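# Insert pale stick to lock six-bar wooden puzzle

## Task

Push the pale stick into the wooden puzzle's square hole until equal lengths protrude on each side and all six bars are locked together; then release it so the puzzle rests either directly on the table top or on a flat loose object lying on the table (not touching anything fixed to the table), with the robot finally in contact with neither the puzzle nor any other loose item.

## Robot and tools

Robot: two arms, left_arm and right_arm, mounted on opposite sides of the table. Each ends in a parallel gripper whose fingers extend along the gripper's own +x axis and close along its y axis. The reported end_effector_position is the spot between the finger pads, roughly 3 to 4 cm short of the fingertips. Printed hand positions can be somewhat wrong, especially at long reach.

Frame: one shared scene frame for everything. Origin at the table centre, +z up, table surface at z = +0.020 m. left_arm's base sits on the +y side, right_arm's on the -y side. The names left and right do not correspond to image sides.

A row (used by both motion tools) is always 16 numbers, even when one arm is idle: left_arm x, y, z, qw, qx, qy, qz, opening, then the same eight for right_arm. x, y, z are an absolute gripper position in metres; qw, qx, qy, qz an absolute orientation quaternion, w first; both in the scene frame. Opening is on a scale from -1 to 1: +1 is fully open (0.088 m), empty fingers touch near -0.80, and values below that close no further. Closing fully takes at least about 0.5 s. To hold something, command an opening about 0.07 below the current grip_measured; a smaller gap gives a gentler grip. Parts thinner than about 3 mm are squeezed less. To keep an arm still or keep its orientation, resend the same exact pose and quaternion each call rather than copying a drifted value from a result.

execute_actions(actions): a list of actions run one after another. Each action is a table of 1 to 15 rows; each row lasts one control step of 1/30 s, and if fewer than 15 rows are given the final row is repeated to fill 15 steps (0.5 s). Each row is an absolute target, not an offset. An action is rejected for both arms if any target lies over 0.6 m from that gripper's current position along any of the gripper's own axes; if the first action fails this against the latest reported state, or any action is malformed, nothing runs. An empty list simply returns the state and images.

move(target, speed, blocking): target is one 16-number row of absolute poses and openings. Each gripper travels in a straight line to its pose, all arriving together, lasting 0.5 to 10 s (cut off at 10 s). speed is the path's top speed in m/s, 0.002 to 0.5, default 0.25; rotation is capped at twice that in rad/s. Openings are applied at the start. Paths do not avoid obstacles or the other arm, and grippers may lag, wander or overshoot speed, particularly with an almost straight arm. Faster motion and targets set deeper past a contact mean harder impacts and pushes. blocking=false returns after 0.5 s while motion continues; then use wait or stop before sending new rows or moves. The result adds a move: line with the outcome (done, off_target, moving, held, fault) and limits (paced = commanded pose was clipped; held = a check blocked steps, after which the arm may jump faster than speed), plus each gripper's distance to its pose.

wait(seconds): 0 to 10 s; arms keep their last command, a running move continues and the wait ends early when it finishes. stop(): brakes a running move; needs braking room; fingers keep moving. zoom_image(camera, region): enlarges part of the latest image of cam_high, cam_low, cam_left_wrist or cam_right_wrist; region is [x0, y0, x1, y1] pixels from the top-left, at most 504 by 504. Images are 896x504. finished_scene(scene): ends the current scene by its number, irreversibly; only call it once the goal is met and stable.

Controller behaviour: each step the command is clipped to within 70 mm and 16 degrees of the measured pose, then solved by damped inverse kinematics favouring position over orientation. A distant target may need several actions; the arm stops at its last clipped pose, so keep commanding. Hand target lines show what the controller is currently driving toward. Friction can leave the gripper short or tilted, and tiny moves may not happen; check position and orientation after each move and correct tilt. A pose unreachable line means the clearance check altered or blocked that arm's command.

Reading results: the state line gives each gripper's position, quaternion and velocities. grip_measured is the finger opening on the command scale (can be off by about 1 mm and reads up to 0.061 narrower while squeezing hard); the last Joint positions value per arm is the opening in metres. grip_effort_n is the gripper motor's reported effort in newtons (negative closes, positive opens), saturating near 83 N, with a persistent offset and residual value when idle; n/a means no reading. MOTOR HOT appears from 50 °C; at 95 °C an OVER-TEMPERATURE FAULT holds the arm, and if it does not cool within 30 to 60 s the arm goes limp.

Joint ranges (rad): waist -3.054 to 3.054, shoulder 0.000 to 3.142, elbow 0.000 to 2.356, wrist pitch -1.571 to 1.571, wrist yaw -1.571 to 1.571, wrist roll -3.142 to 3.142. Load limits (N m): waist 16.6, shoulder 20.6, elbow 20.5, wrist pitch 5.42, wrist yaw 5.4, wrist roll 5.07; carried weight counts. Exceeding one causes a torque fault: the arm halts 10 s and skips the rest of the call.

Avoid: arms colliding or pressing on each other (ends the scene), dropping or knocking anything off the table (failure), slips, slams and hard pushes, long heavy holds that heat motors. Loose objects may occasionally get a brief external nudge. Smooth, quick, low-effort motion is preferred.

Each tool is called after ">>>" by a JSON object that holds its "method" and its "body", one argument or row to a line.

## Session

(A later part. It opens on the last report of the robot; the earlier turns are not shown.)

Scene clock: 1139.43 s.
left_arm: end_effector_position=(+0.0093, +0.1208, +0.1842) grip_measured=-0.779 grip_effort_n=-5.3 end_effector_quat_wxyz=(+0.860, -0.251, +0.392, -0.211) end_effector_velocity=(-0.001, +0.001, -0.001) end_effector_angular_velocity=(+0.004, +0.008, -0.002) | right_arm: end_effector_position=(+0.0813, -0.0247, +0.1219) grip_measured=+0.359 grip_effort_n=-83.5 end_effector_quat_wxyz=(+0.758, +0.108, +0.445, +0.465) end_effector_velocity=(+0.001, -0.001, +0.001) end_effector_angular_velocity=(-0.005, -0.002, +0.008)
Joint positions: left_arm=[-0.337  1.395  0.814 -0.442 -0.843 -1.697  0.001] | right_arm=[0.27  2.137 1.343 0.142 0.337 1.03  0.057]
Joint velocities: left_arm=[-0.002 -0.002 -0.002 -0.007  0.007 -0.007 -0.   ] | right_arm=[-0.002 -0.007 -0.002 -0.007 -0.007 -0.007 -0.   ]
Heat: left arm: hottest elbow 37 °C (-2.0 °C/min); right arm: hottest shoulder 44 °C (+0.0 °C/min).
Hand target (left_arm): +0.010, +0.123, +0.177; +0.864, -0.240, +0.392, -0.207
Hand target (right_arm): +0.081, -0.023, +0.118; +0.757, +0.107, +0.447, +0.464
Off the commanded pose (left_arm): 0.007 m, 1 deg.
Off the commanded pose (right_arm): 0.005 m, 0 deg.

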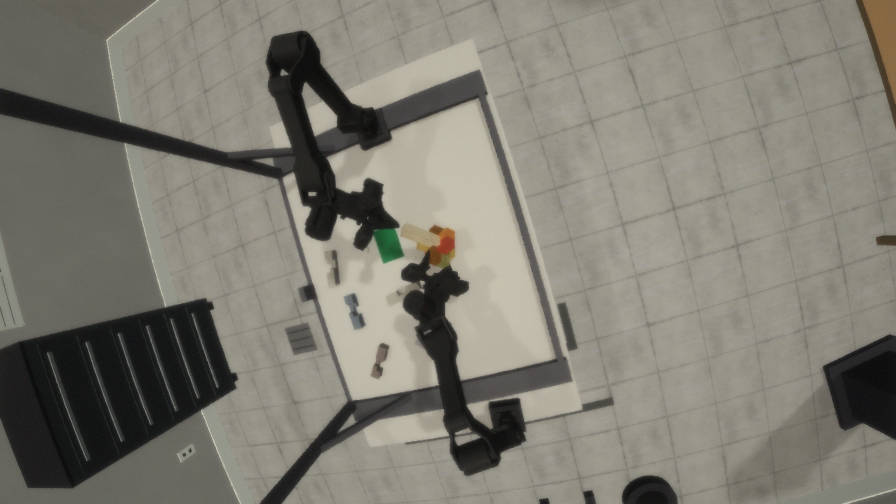

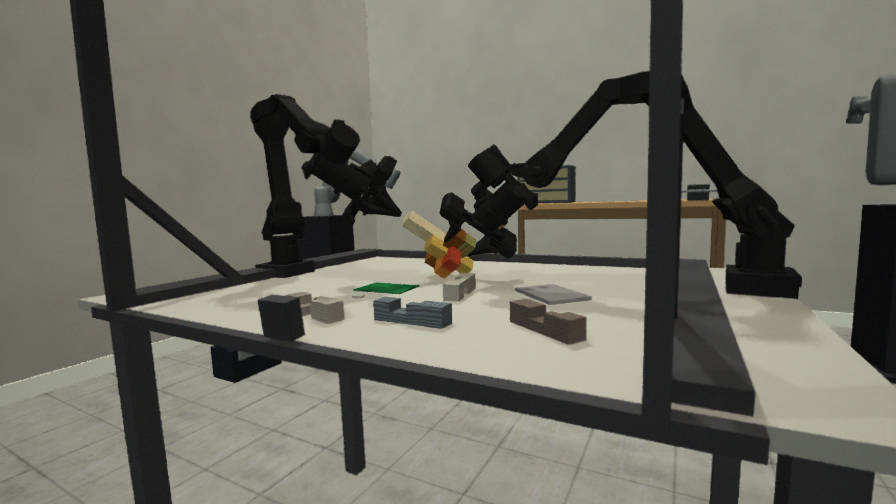

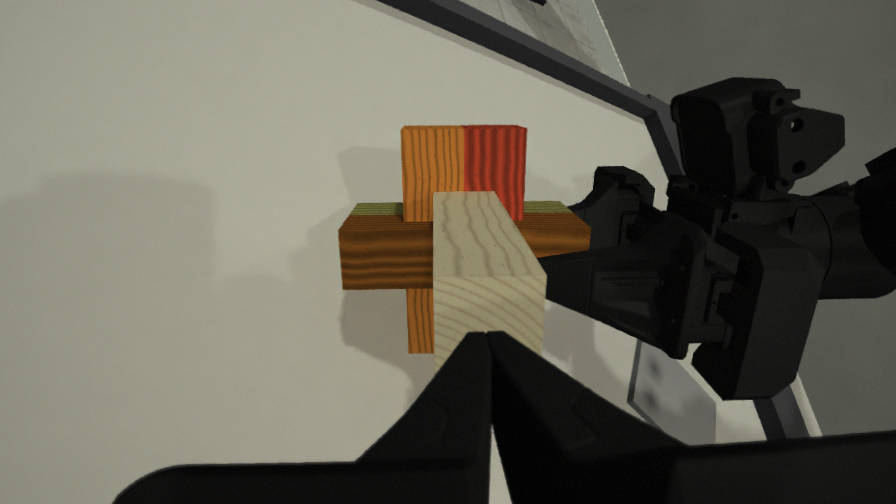

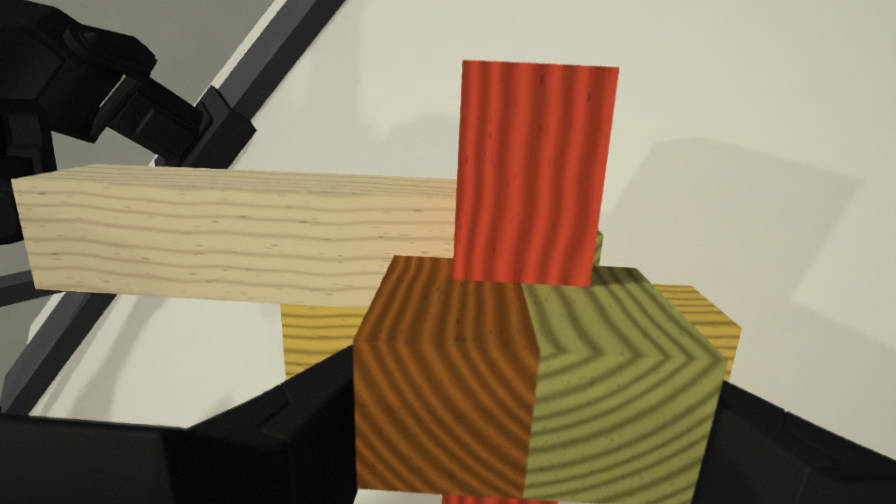

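>>> {"method": "execute_actions", "body": {
  "actions": [
    [[0.0107,0.1221,0.1768,0.8635,-0.2402,0.3920,-0.2073,-0.78,0.0814,-0.0224,0.1175,0.7572,0.1073,0.447,0.464,0.3],[0.0110,0.1219,0.1765,0.8635,-0.2402,0.3920,-0.2073,-0.78,0.0814,-0.0224,0.1175,0.7572,0.1073,0.447,0.464,0.3],[0.0113,0.1216,0.1762,0.8635,-0.2402,0.3920,-0.2073,-0.78,0.0814,-0.0224,0.1175,0.7572,0.1073,0.447,0.464,0.3],[0.0116,0.1213,0.1759,0.8635,-0.2402,0.3920,-0.2073,-0.78,0.0814,-0.0224,0.1175,0.7572,0.1073,0.447,0.464,0.3],[0.0119,0.1210,0.1757,0.8635,-0.2402,0.3920,-0.2073,-0.78,0.0814,-0.0224,0.1175,0.7572,0.1073,0.447,0.464,0.3],[0.0122,0.1208,0.1754,0.8635,-0.2402,0.3920,-0.2073,-0.78,0.0814,-0.0224,0.1175,0.7572,0.1073,0.447,0.464,0.3],[0.0125,0.1205,0.1751,0.8635,-0.2402,0.3920,-0.2073,-0.78,0.0814,-0.0224,0.1175,0.7572,0.1073,0.447,0.464,0.3],[0.0128,0.1202,0.1748,0.8635,-0.2402,0.3920,-0.2073,-0.78,0.0814,-0.0224,0.1175,0.7572,0.1073,0.447,0.464,0.3],[0.0131,0.1199,0.1745,0.8635,-0.2402,0.3920,-0.2073,-0.78,0.0814,-0.0224,0.1175,0.7572,0.1073,0.447,0.464,0.3],[0.0134,0.1197,0.1742,0.8635,-0.2402,0.3920,-0.2073,-0.78,0.0814,-0.0224,0.1175,0.7572,0.1073,0.447,0.464,0.3],[0.0137,0.1194,0.1739,0.8635,-0.2402,0.3920,-0.2073,-0.78,0.0814,-0.0224,0.1175,0.7572,0.1073,0.447,0.464,0.3],[0.0140,0.1191,0.1736,0.8635,-0.2402,0.3920,-0.2073,-0.78,0.0814,-0.0224,0.1175,0.7572,0.1073,0.447,0.464,0.3],[0.0143,0.1188,0.1734,0.8635,-0.2402,0.3920,-0.2073,-0.78,0.0814,-0.0224,0.1175,0.7572,0.1073,0.447,0.464,0.3],[0.0146,0.1186,0.1731,0.8635,-0.2402,0.3920,-0.2073,-0.78,0.0814,-0.0224,0.1175,0.7572,0.1073,0.447,0.464,0.3],[0.0150,0.1183,0.1728,0.8635,-0.2402,0.3920,-0.2073,-0.78,0.0814,-0.0224,0.1175,0.7572,0.1073,0.447,0.464,0.3]],
    [[0.0150,0.1183,0.1728,0.8635,-0.2402,0.3920,-0.2073,-0.78,0.0814,-0.0224,0.1175,0.7572,0.1073,0.447,0.464,0.3]]
  ]
}}

Scene clock: 1152.77 s.
left_arm: end_effector_position=(+0.0139, +0.1167, +0.1800) grip_measured=-0.779 grip_effort_n=-5.3 end_effector_quat_wxyz=(+0.860, -0.251, +0.392, -0.211) end_effector_velocity=(-0.001, +0.001, -0.001) end_effector_angular_velocity=(-0.004, +0.016, +0.006) | right_arm: end_effector_position=(+0.0813, -0.0247, +0.1219) grip_measured=+0.359 grip_effort_n=-83.5 end_effector_quat_wxyz=(+0.758, +0.108, +0.445, +0.465) end_effector_velocity=(-0.002, -0.002, -0.001) end_effector_angular_velocity=(-0.009, -0.003, +0.012)
Joint positions: left_arm=[-0.314  1.408  0.803 -0.397 -0.831 -1.668  0.001] | right_arm=[0.27  2.137 1.343 0.142 0.337 1.03  0.057]
Joint velocities: left_arm=[-0.002 -0.002 -0.002 -0.007  0.007 -0.022 -0.   ] | right_arm=[ 0.002 -0.002 -0.002 -0.007 -0.007 -0.007 -0.   ]
Heat: left arm: hottest elbow 37 °C (-3.0 °C/min); right arm: hottest shoulder 44 °C (+0.0 °C/min).
Hand target (left_arm): +0.015, +0.119, +0.173; +0.863, -0.240, +0.392, -0.207
Hand target (right_arm): +0.081, -0.023, +0.118; +0.757, +0.107, +0.447, +0.464
Off the commanded pose (left_arm): 0.007 m, 1 deg.
Off the commanded pose (right_arm): 0.005 m, 0 deg.

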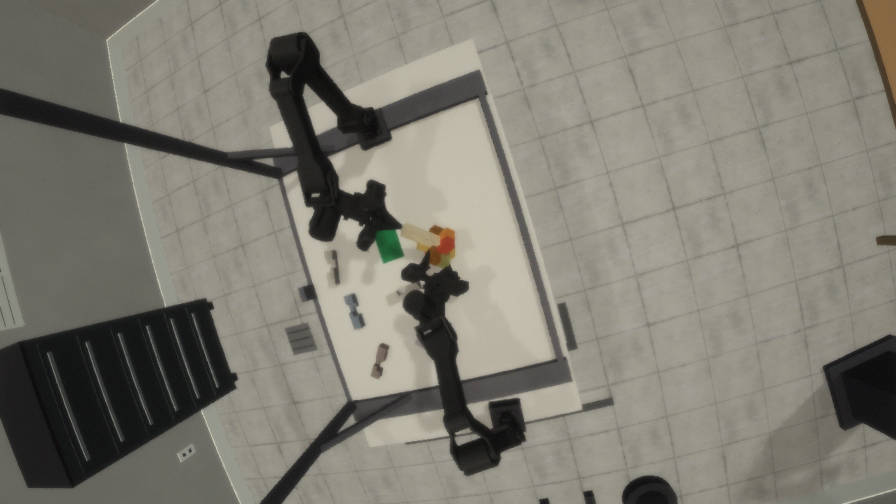

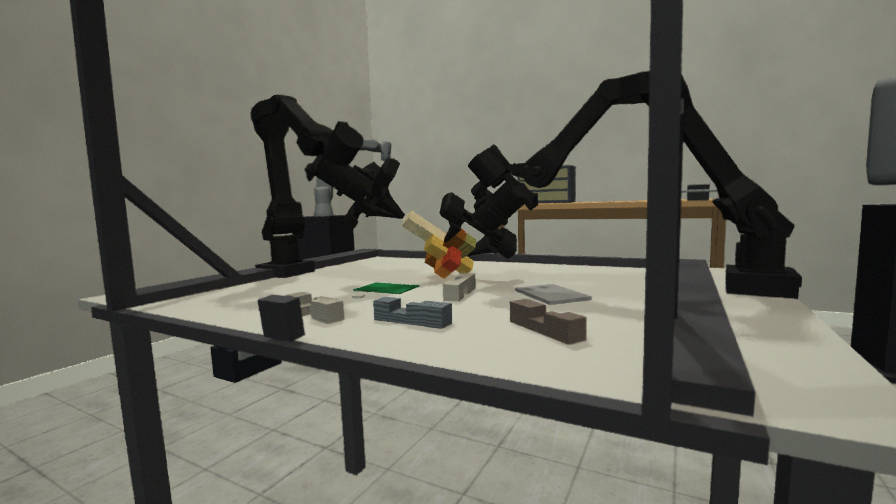

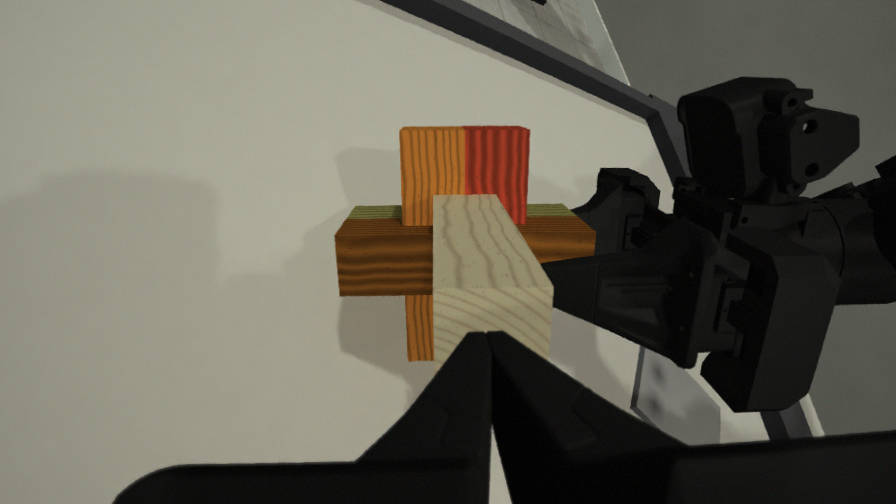

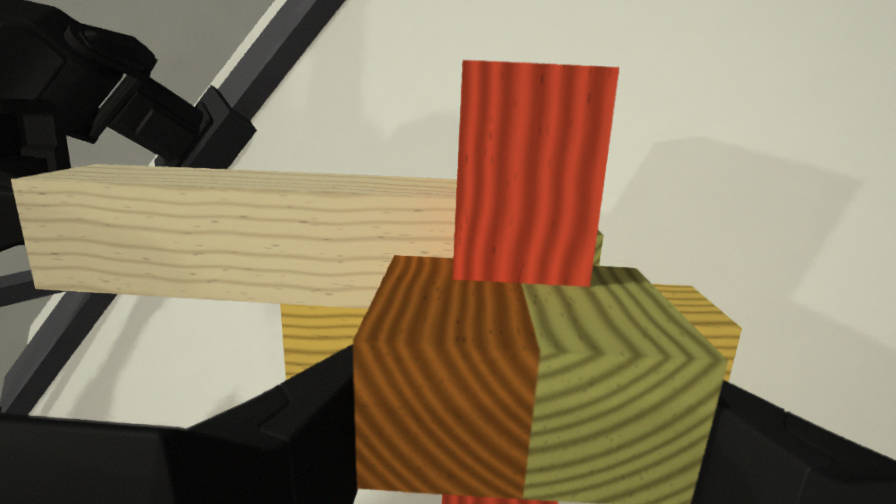

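>>> {"method": "execute_actions", "body": {
  "actions": [
    [[0.0145,0.1180,0.1725,0.8635,-0.2402,0.3920,-0.2073,-0.78,0.0814,-0.0224,0.1175,0.7572,0.1073,0.447,0.464,0.3],[0.0140,0.1178,0.1722,0.8635,-0.2402,0.3920,-0.2073,-0.78,0.0814,-0.0224,0.1175,0.7572,0.1073,0.447,0.464,0.3],[0.0135,0.1175,0.1719,0.8635,-0.2402,0.3920,-0.2073,-0.78,0.0814,-0.0224,0.1175,0.7572,0.1073,0.447,0.464,0.3],[0.0130,0.1173,0.1716,0.8635,-0.2402,0.3920,-0.2073,-0.78,0.0814,-0.0224,0.1175,0.7572,0.1073,0.447,0.464,0.3],[0.0125,0.1170,0.1714,0.8635,-0.2402,0.3920,-0.2073,-0.78,0.0814,-0.0224,0.1175,0.7572,0.1073,0.447,0.464,0.3],[0.0120,0.1168,0.1711,0.8635,-0.2402,0.3920,-0.2073,-0.78,0.0814,-0.0224,0.1175,0.7572,0.1073,0.447,0.464,0.3],[0.0115,0.1165,0.1708,0.8635,-0.2402,0.3920,-0.2073,-0.78,0.0814,-0.0224,0.1175,0.7572,0.1073,0.447,0.464,0.3],[0.0110,0.1162,0.1705,0.8635,-0.2402,0.3920,-0.2073,-0.78,0.0814,-0.0224,0.1175,0.7572,0.1073,0.447,0.464,0.3]],
    [[0.0110,0.1162,0.1705,0.8635,-0.2402,0.3920,-0.2073,-0.78,0.0814,-0.0224,0.1175,0.7572,0.1073,0.447,0.464,0.3]]
  ]
}}

Scene clock: 1162.77 s.
left_arm: end_effector_position=(+0.0115, +0.1161, +0.1744) grip_measured=-0.779 grip_effort_n=-5.3 end_effector_quat_wxyz=(+0.861, -0.244, +0.393, -0.209) end_effector_velocity=(-0.000, -0.000, +0.003) end_effector_angular_velocity=(-0.018, +0.002, +0.006) | right_arm: end_effector_position=(+0.0813, -0.0247, +0.1219) grip_measured=+0.359 grip_effort_n=-83.5 end_effector_quat_wxyz=(+0.758, +0.108, +0.445, +0.465) end_effector_velocity=(+0.003, -0.003, -0.003) end_effector_angular_velocity=(-0.015, -0.024, +0.004)
Joint positions: left_arm=[-0.321  1.427  0.803 -0.397 -0.831 -1.675  0.001] | right_arm=[0.27  2.137 1.343 0.142 0.337 1.03  0.057]
Joint velocities: left_arm=[-0.002 -0.007 -0.002  0.007 -0.007 -0.007 -0.   ] | right_arm=[-0.002 -0.002 -0.007 -0.007  0.007 -0.022 -0.   ]
Heat: left arm: hottest elbow 37 °C (-3.0 °C/min); right arm: hottest shoulder 44 °C (+0.0 °C/min).
Hand target (left_arm): +0.011, +0.116, +0.171; +0.863, -0.240, +0.392, -0.207
Hand target (right_arm): +0.081, -0.023, +0.118; +0.757, +0.107, +0.447, +0.464
Off the commanded pose (left_arm): 0.004 m, 1 deg.
Off the commanded pose (right_arm): 0.005 m, 0 deg.

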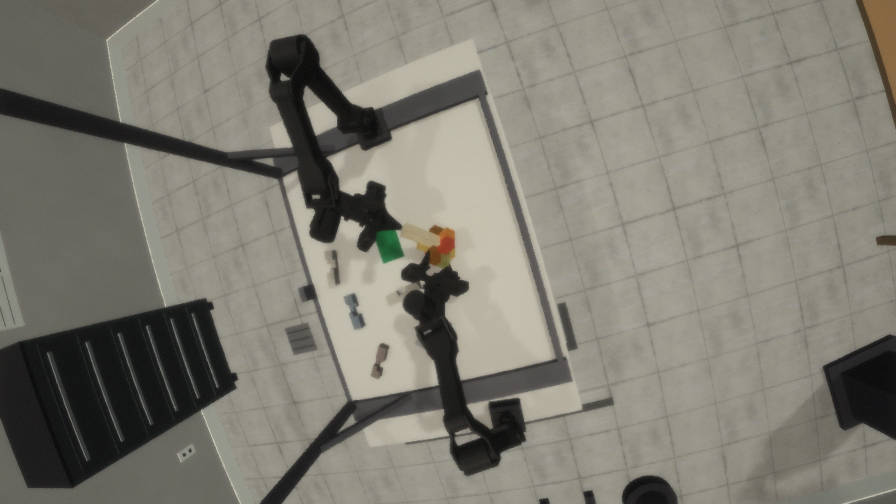

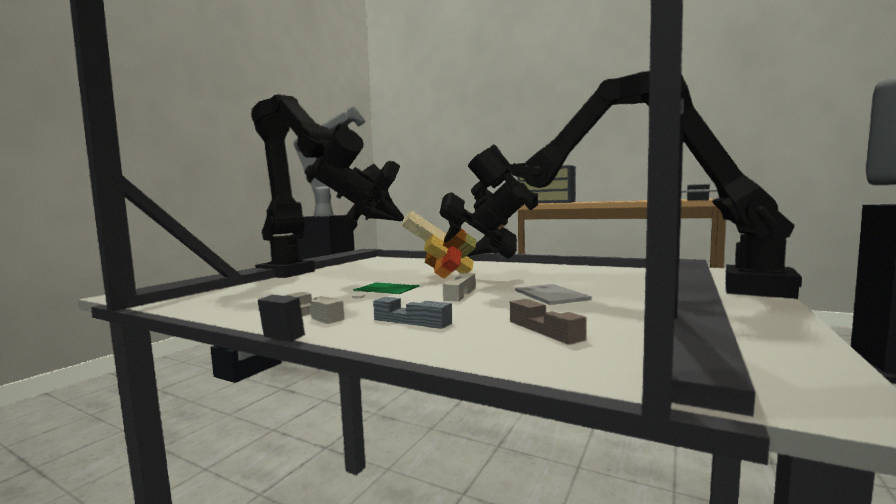

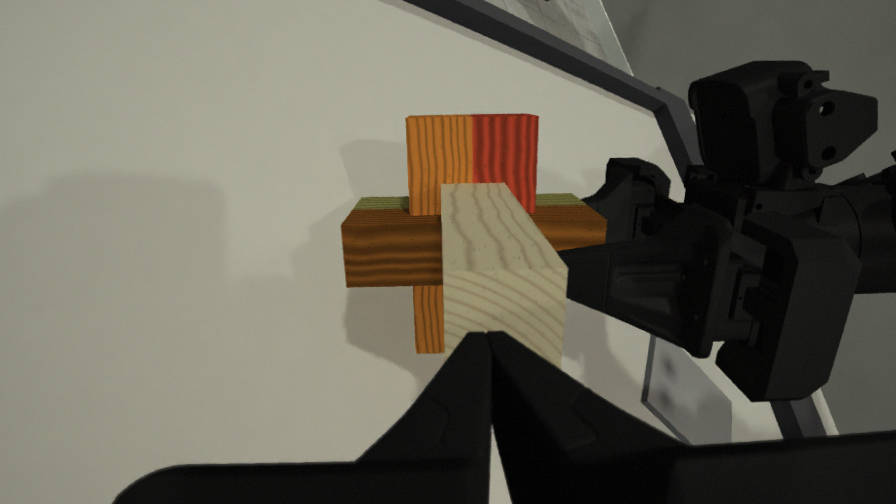

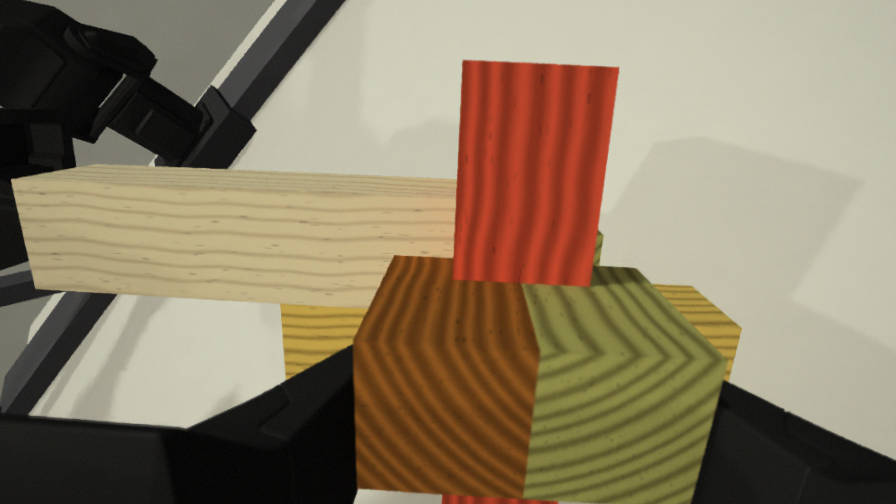

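>>> {"method": "execute_actions", "body": {
  "actions": [
    [[0.0112,0.1160,0.1703,0.8635,-0.2402,0.3920,-0.2073,-0.78,0.0814,-0.0224,0.1175,0.7572,0.1073,0.447,0.464,0.3],[0.0115,0.1158,0.1700,0.8635,-0.2402,0.3920,-0.2073,-0.78,0.0814,-0.0224,0.1175,0.7572,0.1073,0.447,0.464,0.3],[0.0117,0.1155,0.1698,0.8635,-0.2402,0.3920,-0.2073,-0.78,0.0814,-0.0224,0.1175,0.7572,0.1073,0.447,0.464,0.3],[0.0120,0.1153,0.1696,0.8635,-0.2402,0.3920,-0.2073,-0.78,0.0814,-0.0224,0.1175,0.7572,0.1073,0.447,0.464,0.3],[0.0122,0.1151,0.1693,0.8635,-0.2402,0.3920,-0.2073,-0.78,0.0814,-0.0224,0.1175,0.7572,0.1073,0.447,0.464,0.3],[0.0125,0.1149,0.1691,0.8635,-0.2402,0.3920,-0.2073,-0.78,0.0814,-0.0224,0.1175,0.7572,0.1073,0.447,0.464,0.3],[0.0127,0.1147,0.1689,0.8635,-0.2402,0.3920,-0.2073,-0.78,0.0814,-0.0224,0.1175,0.7572,0.1073,0.447,0.464,0.3],[0.0129,0.1145,0.1687,0.8635,-0.2402,0.3920,-0.2073,-0.78,0.0814,-0.0224,0.1175,0.7572,0.1073,0.447,0.464,0.3],[0.0132,0.1142,0.1684,0.8635,-0.2402,0.3920,-0.2073,-0.78,0.0814,-0.0224,0.1175,0.7572,0.1073,0.447,0.464,0.3],[0.0134,0.1140,0.1682,0.8635,-0.2402,0.3920,-0.2073,-0.78,0.0814,-0.0224,0.1175,0.7572,0.1073,0.447,0.464,0.3]],
    [[0.0134,0.1140,0.1682,0.8635,-0.2402,0.3920,-0.2073,-0.78,0.0814,-0.0224,0.1175,0.7572,0.1073,0.447,0.464,0.3]]
  ]
}}

Scene clock: 1172.50 s.
left_arm: end_effector_position=(+0.0124, +0.1129, +0.1743) grip_measured=-0.779 grip_effort_n=-4.9 end_effector_quat_wxyz=(+0.860, -0.250, +0.392, -0.210) end_effector_velocity=(+0.001, +0.004, -0.001) end_effector_angular_velocity=(+0.015, -0.008, +0.006) | right_arm: end_effector_position=(+0.0813, -0.0247, +0.1219) grip_measured=+0.359 grip_effort_n=-83.5 end_effector_quat_wxyz=(+0.758, +0.108, +0.445, +0.465) end_effector_velocity=(+0.001, -0.001, +0.001) end_effector_angular_velocity=(-0.002, +0.010, -0.001)
Joint positions: left_arm=[-0.315  1.435  0.803 -0.374 -0.831 -1.67   0.001] | right_arm=[0.27  2.137 1.343 0.142 0.337 1.03  0.057]
Joint velocities: left_arm=[-0.002 -0.002 -0.002 -0.022 -0.007 -0.007 -0.   ] | right_arm=[-0.002 -0.007 -0.002 -0.007 -0.007  0.007 -0.   ]
Heat: left arm: hottest elbow 37 °C (-2.0 °C/min); right arm: hottest shoulder 44 °C (+0.0 °C/min).
Hand target (left_arm): +0.013, +0.114, +0.168; +0.864, -0.240, +0.392, -0.207
Hand target (right_arm): +0.081, -0.023, +0.118; +0.757, +0.107, +0.447, +0.464
Off the commanded pose (left_arm): 0.006 m, 1 deg.
Off the commanded pose (right_arm): 0.005 m, 0 deg.

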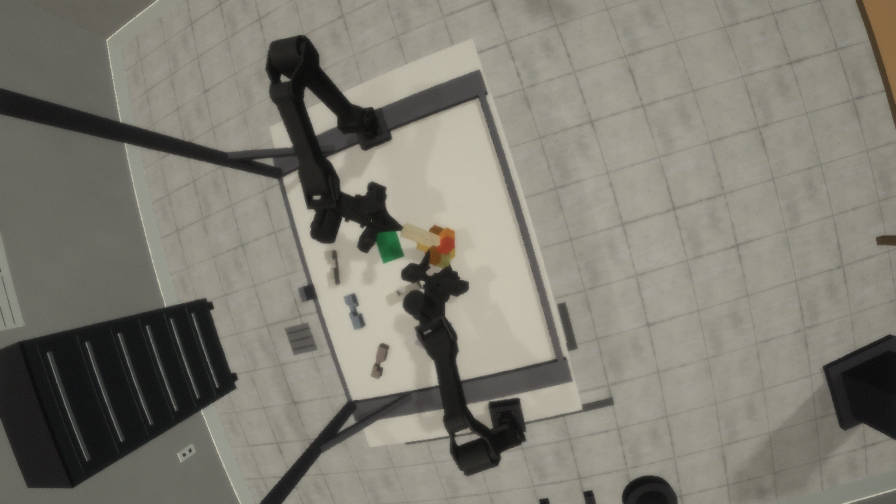

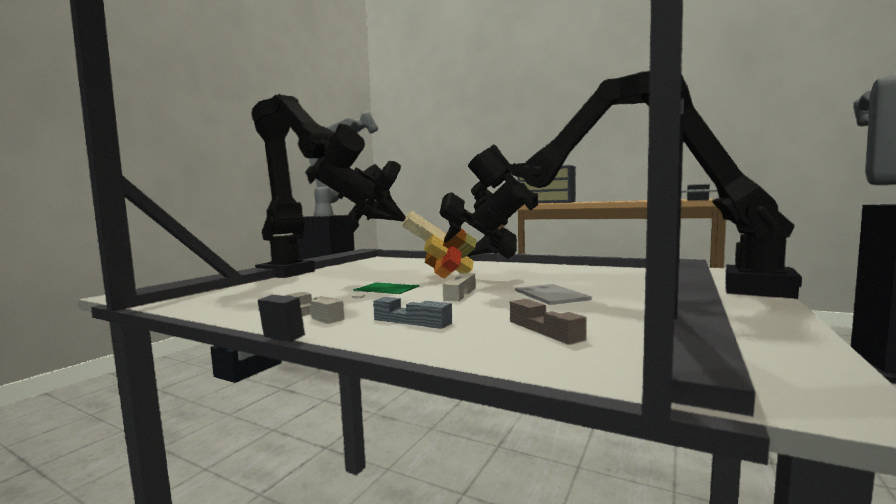

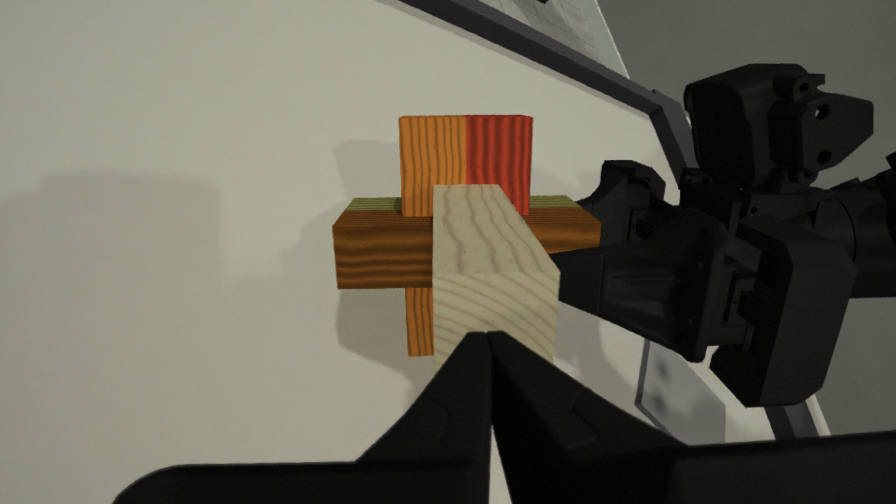

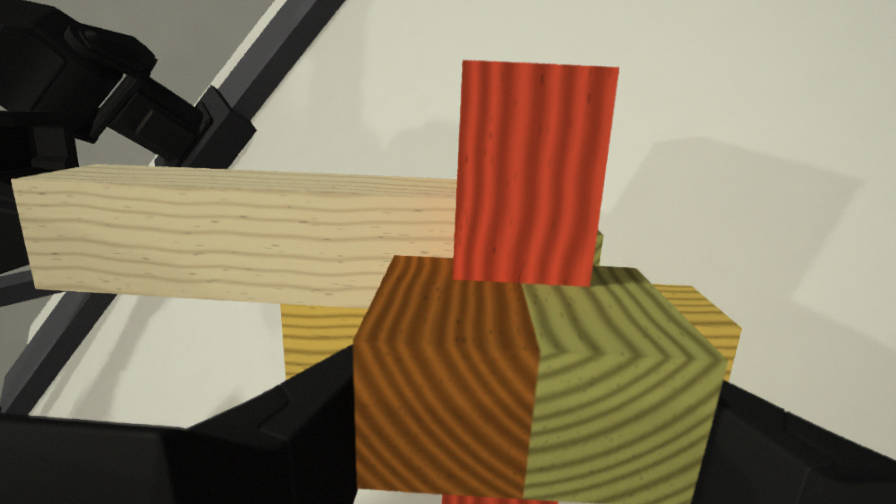

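>>> {"method": "execute_actions", "body": {
  "actions": [
    [[0.0136,0.1138,0.1680,0.8635,-0.2402,0.3920,-0.2073,-0.78,0.0814,-0.0224,0.1175,0.7572,0.1073,0.447,0.464,0.3],[0.0139,0.1136,0.1677,0.8635,-0.2402,0.3920,-0.2073,-0.78,0.0814,-0.0224,0.1175,0.7572,0.1073,0.447,0.464,0.3],[0.0141,0.1133,0.1675,0.8635,-0.2402,0.3920,-0.2073,-0.78,0.0814,-0.0224,0.1175,0.7572,0.1073,0.447,0.464,0.3],[0.0144,0.1131,0.1672,0.8635,-0.2402,0.3920,-0.2073,-0.78,0.0814,-0.0224,0.1175,0.7572,0.1073,0.447,0.464,0.3],[0.0146,0.1129,0.1670,0.8635,-0.2402,0.3920,-0.2073,-0.78,0.0814,-0.0224,0.1175,0.7572,0.1073,0.447,0.464,0.3],[0.0149,0.1127,0.1668,0.8635,-0.2402,0.3920,-0.2073,-0.78,0.0814,-0.0224,0.1175,0.7572,0.1073,0.447,0.464,0.3],[0.0151,0.1124,0.1665,0.8635,-0.2402,0.3920,-0.2073,-0.78,0.0814,-0.0224,0.1175,0.7572,0.1073,0.447,0.464,0.3],[0.0154,0.1122,0.1663,0.8635,-0.2402,0.3920,-0.2073,-0.78,0.0814,-0.0224,0.1175,0.7572,0.1073,0.447,0.464,0.3],[0.0156,0.1120,0.1660,0.8635,-0.2402,0.3920,-0.2073,-0.78,0.0814,-0.0224,0.1175,0.7572,0.1073,0.447,0.464,0.3],[0.0159,0.1118,0.1658,0.8635,-0.2402,0.3920,-0.2073,-0.78,0.0814,-0.0224,0.1175,0.7572,0.1073,0.447,0.464,0.3],[0.0161,0.1115,0.1655,0.8635,-0.2402,0.3920,-0.2073,-0.78,0.0814,-0.0224,0.1175,0.7572,0.1073,0.447,0.464,0.3],[0.0164,0.1113,0.1653,0.8635,-0.2402,0.3920,-0.2073,-0.78,0.0814,-0.0224,0.1175,0.7572,0.1073,0.447,0.464,0.3]],
    [[0.0164,0.1113,0.1653,0.8635,-0.2402,0.3920,-0.2073,-0.78,0.0814,-0.0224,0.1175,0.7572,0.1073,0.447,0.464,0.3]]
  ]
}}

Scene clock: 1180.70 s.
left_arm: end_effector_position=(+0.0143, +0.1099, +0.1734) grip_measured=-0.779 grip_effort_n=-5.3 end_effector_quat_wxyz=(+0.859, -0.251, +0.392, -0.212) end_effector_velocity=(-0.001, +0.001, -0.001) end_effector_angular_velocity=(+0.004, +0.008, -0.002) | right_arm: end_effector_position=(+0.0813, -0.0247, +0.1219) grip_measured=+0.359 grip_effort_n=-83.5 end_effector_quat_wxyz=(+0.758, +0.108, +0.445, +0.465) end_effector_velocity=(+0.003, -0.002, -0.003) end_effector_angular_velocity=(-0.012, -0.013, -0.004)
Joint positions: left_arm=[-0.305  1.441  0.8   -0.348 -0.826 -1.652  0.001] | right_arm=[0.27  2.137 1.343 0.142 0.337 1.03  0.057]
Joint velocities: left_arm=[-0.002 -0.002 -0.002 -0.007  0.007 -0.007 -0.   ] | right_arm=[-0.002  0.002 -0.002 -0.007  0.007 -0.007 -0.   ]
Heat: left arm: hottest elbow 37 °C (-1.0 °C/min); right arm: hottest shoulder 44 °C (+0.0 °C/min).
Hand target (left_arm): +0.016, +0.112, +0.165; +0.863, -0.240, +0.392, -0.207
Hand target (right_arm): +0.081, -0.023, +0.118; +0.757, +0.107, +0.447, +0.464
Off the commanded pose (left_arm): 0.008 m, 1 deg.
Off the commanded pose (right_arm): 0.005 m, 0 deg.

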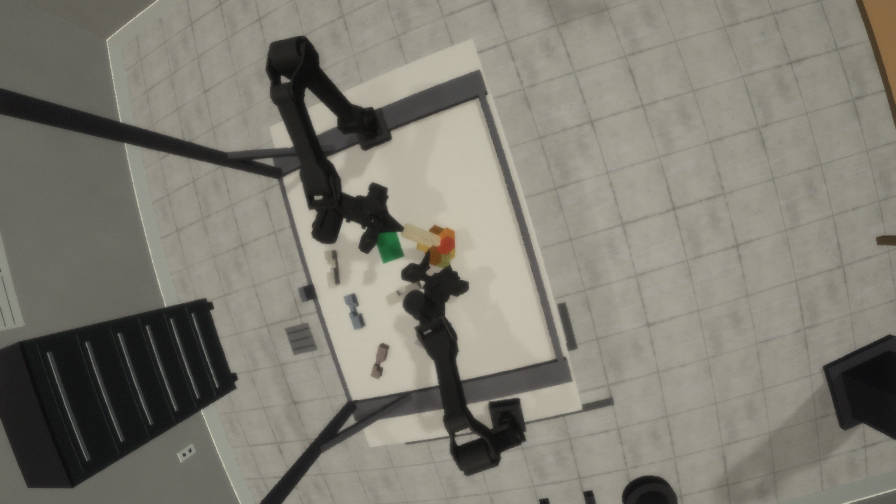

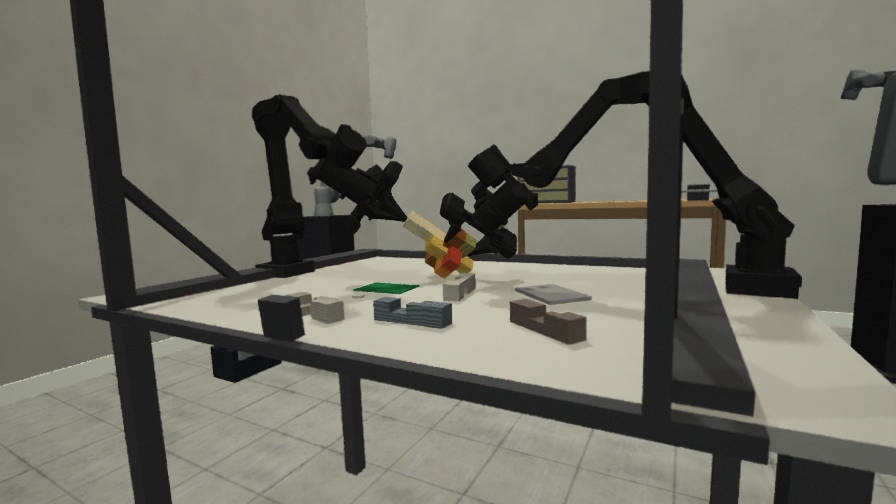

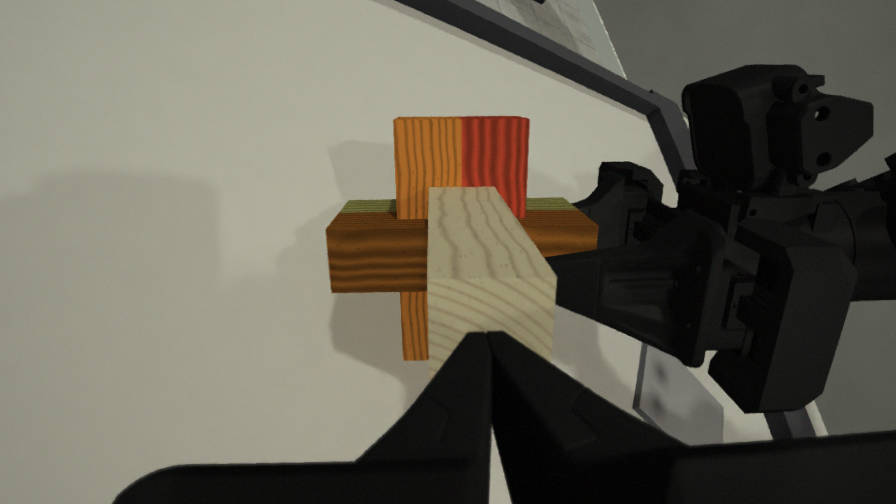

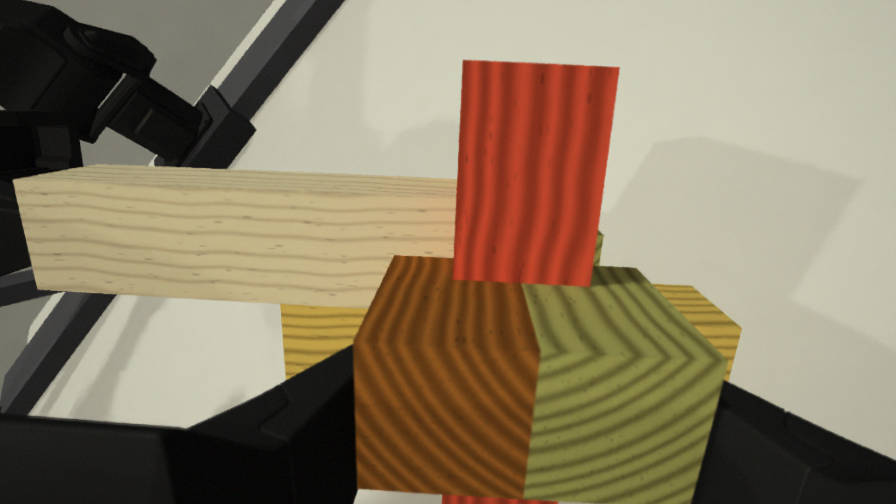

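>>> {"method": "execute_actions", "body": {
  "actions": [
    [[0.0166,0.1111,0.1651,0.8635,-0.2402,0.3920,-0.2073,-0.78,0.0814,-0.0224,0.1175,0.7572,0.1073,0.447,0.464,0.3],[0.0169,0.1109,0.1648,0.8635,-0.2402,0.3920,-0.2073,-0.78,0.0814,-0.0224,0.1175,0.7572,0.1073,0.447,0.464,0.3],[0.0171,0.1106,0.1646,0.8635,-0.2402,0.3920,-0.2073,-0.78,0.0814,-0.0224,0.1175,0.7572,0.1073,0.447,0.464,0.3],[0.0174,0.1104,0.1643,0.8635,-0.2402,0.3920,-0.2073,-0.78,0.0814,-0.0224,0.1175,0.7572,0.1073,0.447,0.464,0.3],[0.0176,0.1102,0.1641,0.8635,-0.2402,0.3920,-0.2073,-0.78,0.0814,-0.0224,0.1175,0.7572,0.1073,0.447,0.464,0.3],[0.0179,0.1100,0.1639,0.8635,-0.2402,0.3920,-0.2073,-0.78,0.0814,-0.0224,0.1175,0.7572,0.1073,0.447,0.464,0.3],[0.0181,0.1097,0.1636,0.8635,-0.2402,0.3920,-0.2073,-0.78,0.0814,-0.0224,0.1175,0.7572,0.1073,0.447,0.464,0.3],[0.0184,0.1095,0.1634,0.8635,-0.2402,0.3920,-0.2073,-0.78,0.0814,-0.0224,0.1175,0.7572,0.1073,0.447,0.464,0.3],[0.0186,0.1093,0.1631,0.8635,-0.2402,0.3920,-0.2073,-0.78,0.0814,-0.0224,0.1175,0.7572,0.1073,0.447,0.464,0.3],[0.0189,0.1091,0.1629,0.8635,-0.2402,0.3920,-0.2073,-0.78,0.0814,-0.0224,0.1175,0.7572,0.1073,0.447,0.464,0.3],[0.0191,0.1088,0.1626,0.8635,-0.2402,0.3920,-0.2073,-0.78,0.0814,-0.0224,0.1175,0.7572,0.1073,0.447,0.464,0.3],[0.0194,0.1086,0.1624,0.8635,-0.2402,0.3920,-0.2073,-0.78,0.0814,-0.0224,0.1175,0.7572,0.1073,0.447,0.464,0.3]],
    [[0.0194,0.1086,0.1624,0.8635,-0.2402,0.3920,-0.2073,-0.78,0.0814,-0.0224,0.1175,0.7572,0.1073,0.447,0.464,0.3]]
  ]
}}

Scene clock: 1191.43 s.
left_arm: end_effector_position=(+0.0155, +0.1086, +0.1727) grip_measured=-0.779 grip_effort_n=-5.3 end_effector_quat_wxyz=(+0.859, -0.251, +0.390, -0.215) end_effector_velocity=(+0.000, +0.002, -0.000) end_effector_angular_velocity=(-0.008, +0.005, +0.014) | right_arm: end_effector_position=(+0.0821, -0.0249, +0.1216) grip_measured=+0.359 grip_effort_n=-83.5 end_effector_quat_wxyz=(+0.758, +0.109, +0.445, +0.464) end_effector_velocity=(+0.000, +0.000, -0.001) end_effector_angular_velocity=(+0.003, +0.011, -0.001)
Joint positions: left_arm=[-0.3    1.443  0.793 -0.326 -0.824 -1.636  0.001] | right_arm=[0.269 2.137 1.343 0.14  0.337 1.032 0.057]
Joint velocities: left_arm=[-0.002 -0.002 -0.002 -0.007 -0.007 -0.022 -0.   ] | right_arm=[-0.002  0.002 -0.002  0.007 -0.007  0.007  0.   ]
Heat: left arm: hottest elbow 36 °C (-2.0 °C/min); right arm: hottest shoulder 44 °C (+0.0 °C/min).
Hand target (left_arm): +0.019, +0.109, +0.163; +0.864, -0.240, +0.392, -0.207
Hand target (right_arm): +0.081, -0.023, +0.118; +0.757, +0.107, +0.447, +0.464
Off the commanded pose (left_arm): 0.011 m, 2 deg.
Off the commanded pose (right_arm): 0.005 m, 0 deg.

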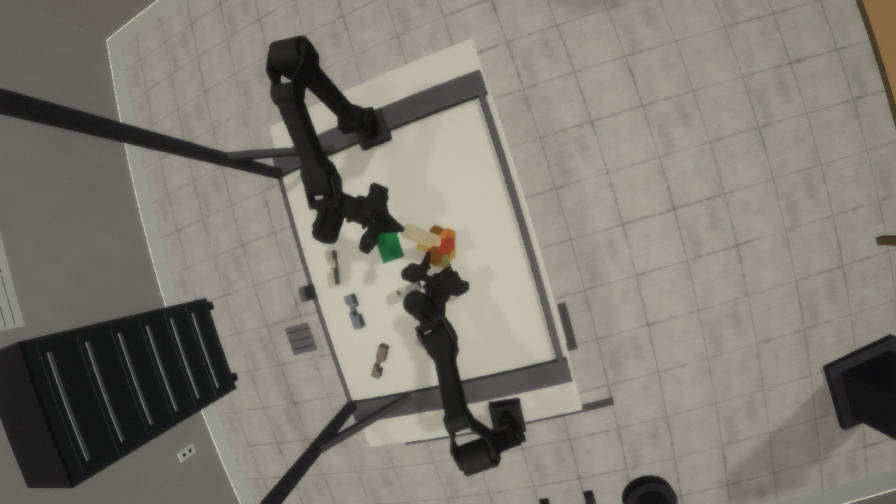

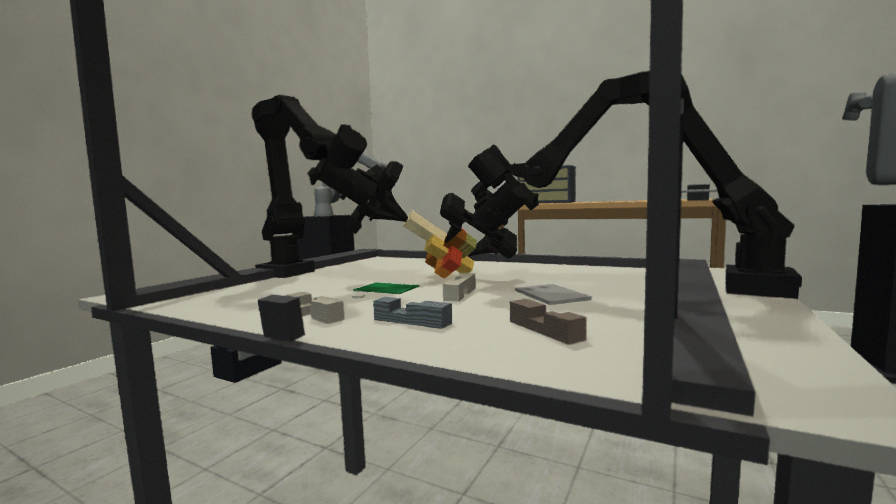

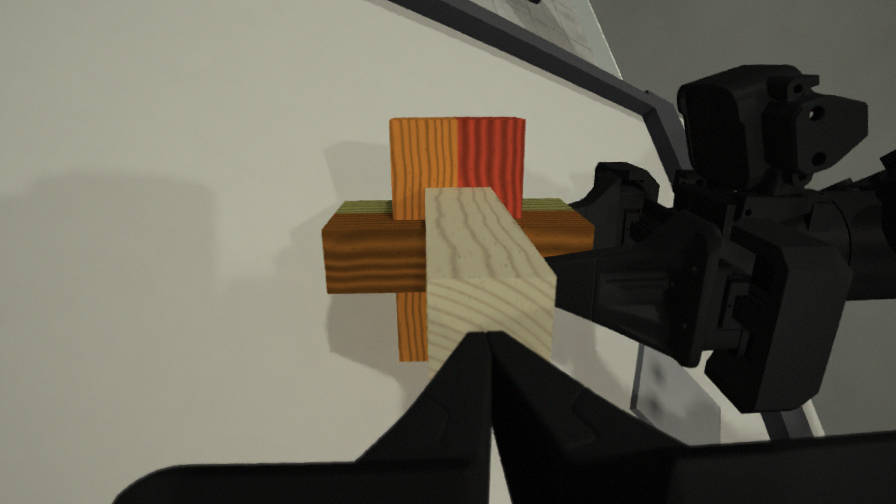

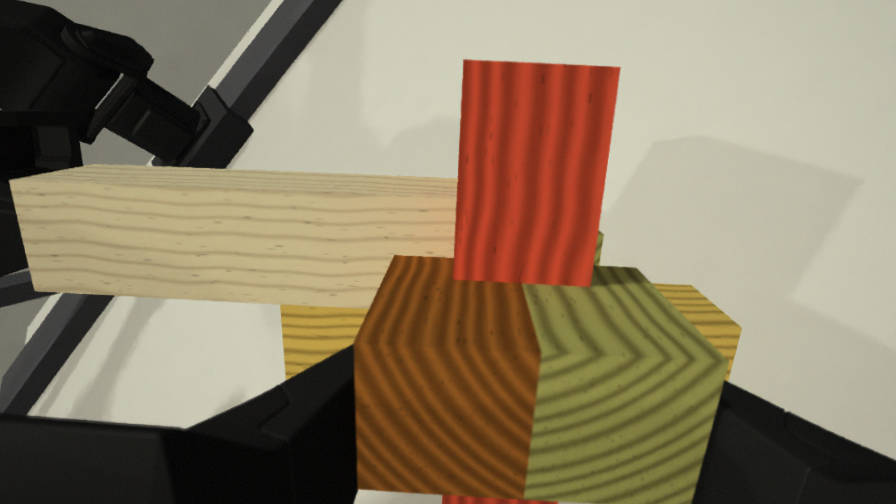

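>>> {"method": "execute_actions", "body": {
  "actions": [
    [[0.0195,0.1089,0.1622,0.8635,-0.2402,0.3920,-0.2073,-0.78,0.0814,-0.0224,0.1175,0.7572,0.1073,0.447,0.464,0.3],[0.0195,0.1092,0.1619,0.8635,-0.2402,0.3920,-0.2073,-0.78,0.0814,-0.0224,0.1175,0.7572,0.1073,0.447,0.464,0.3],[0.0196,0.1096,0.1617,0.8635,-0.2402,0.3920,-0.2073,-0.78,0.0814,-0.0224,0.1175,0.7572,0.1073,0.447,0.464,0.3],[0.0197,0.1099,0.1615,0.8635,-0.2402,0.3920,-0.2073,-0.78,0.0814,-0.0224,0.1175,0.7572,0.1073,0.447,0.464,0.3],[0.0197,0.1103,0.1612,0.8635,-0.2402,0.3920,-0.2073,-0.78,0.0814,-0.0224,0.1175,0.7572,0.1073,0.447,0.464,0.3],[0.0198,0.1106,0.1610,0.8635,-0.2402,0.3920,-0.2073,-0.78,0.0814,-0.0224,0.1175,0.7572,0.1073,0.447,0.464,0.3]],
    [[0.0198,0.1106,0.1610,0.8635,-0.2402,0.3920,-0.2073,-0.78,0.0814,-0.0224,0.1175,0.7572,0.1073,0.447,0.464,0.3]]
  ]
}}

Scene clock: 1206.13 s.
left_arm: end_effector_position=(+0.0155, +0.1088, +0.1717) grip_measured=-0.779 grip_effort_n=-5.3 end_effector_quat_wxyz=(+0.859, -0.252, +0.390, -0.216) end_effector_velocity=(+0.000, +0.002, -0.002) end_effector_angular_velocity=(+0.006, -0.005, +0.006) | right_arm: end_effector_position=(+0.0821, -0.0249, +0.1216) grip_measured=+0.359 grip_effort_n=-83.5 end_effector_quat_wxyz=(+0.758, +0.108, +0.445, +0.464) end_effector_velocity=(+0.005, -0.001, +0.000) end_effector_angular_velocity=(+0.004, -0.018, -0.016)
Joint positions: left_arm=[-0.3    1.443  0.788 -0.319 -0.824 -1.636  0.001] | right_arm=[0.269 2.137 1.343 0.14  0.337 1.032 0.057]
Joint velocities: left_arm=[-0.002  0.002 -0.002 -0.007 -0.007 -0.007 -0.   ] | right_arm=[-0.002 -0.002 -0.007  0.007  0.022 -0.007 -0.   ]
Heat: left arm: hottest elbow 36 °C (-1.0 °C/min); right arm: hottest shoulder 44 °C (+0.0 °C/min).
Hand target (left_arm): +0.020, +0.111, +0.161; +0.863, -0.240, +0.392, -0.207
Hand target (right_arm): +0.081, -0.023, +0.118; +0.757, +0.107, +0.447, +0.464
Off the commanded pose (left_arm): 0.012 m, 2 deg.
Off the commanded pose (right_arm): 0.005 m, 0 deg.

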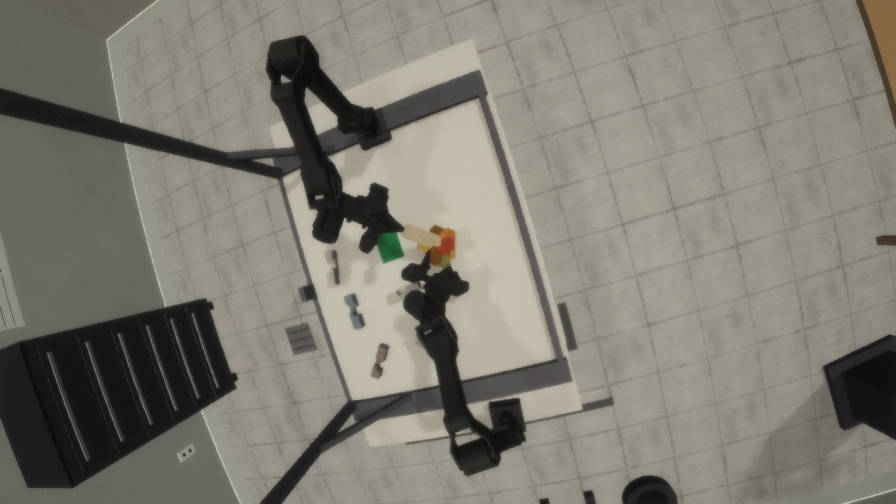

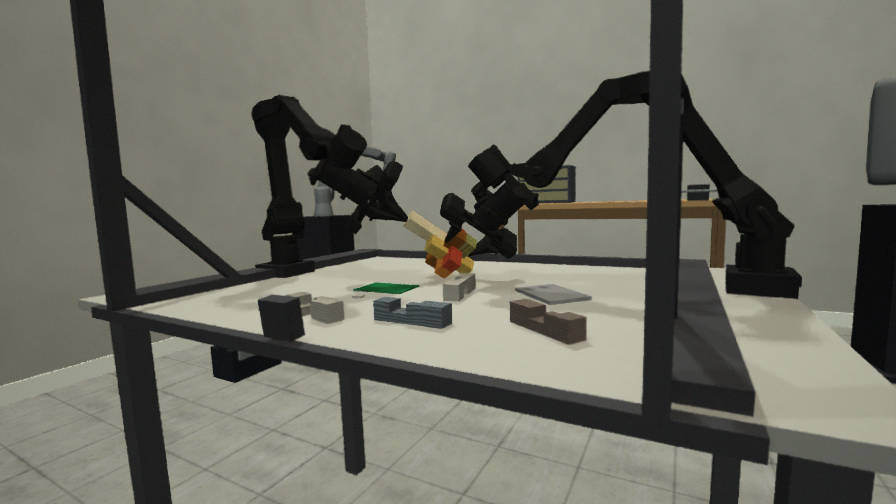

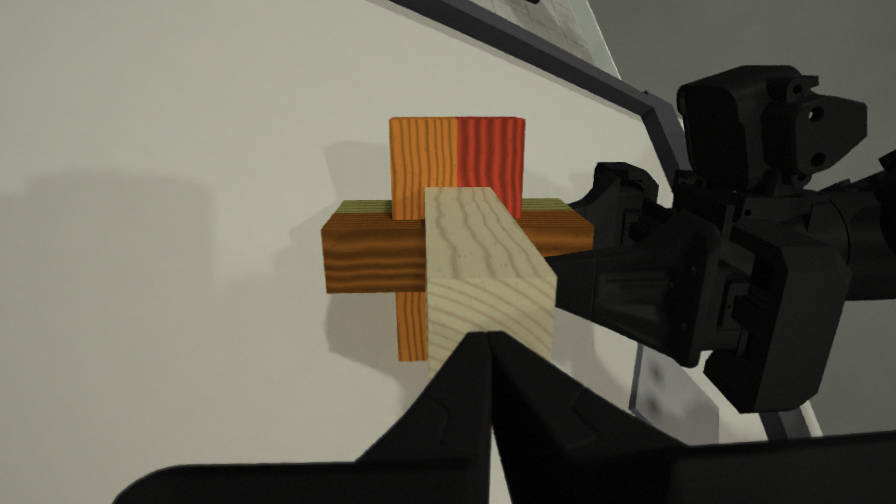

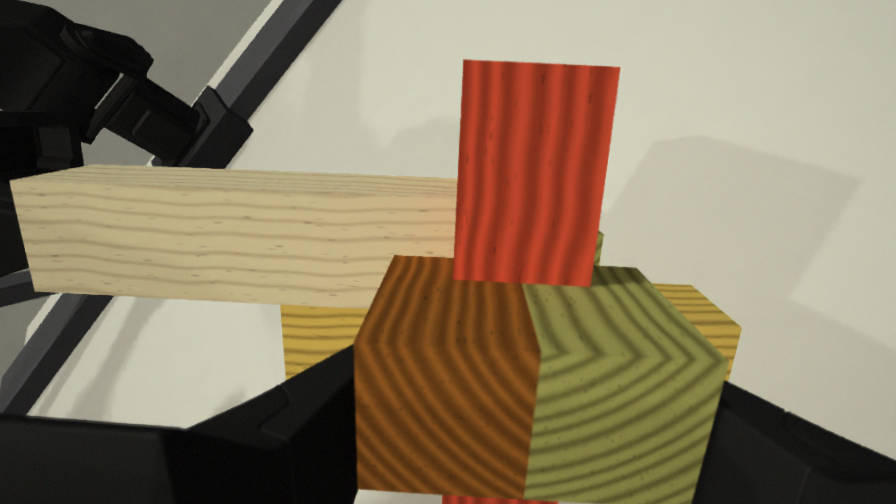

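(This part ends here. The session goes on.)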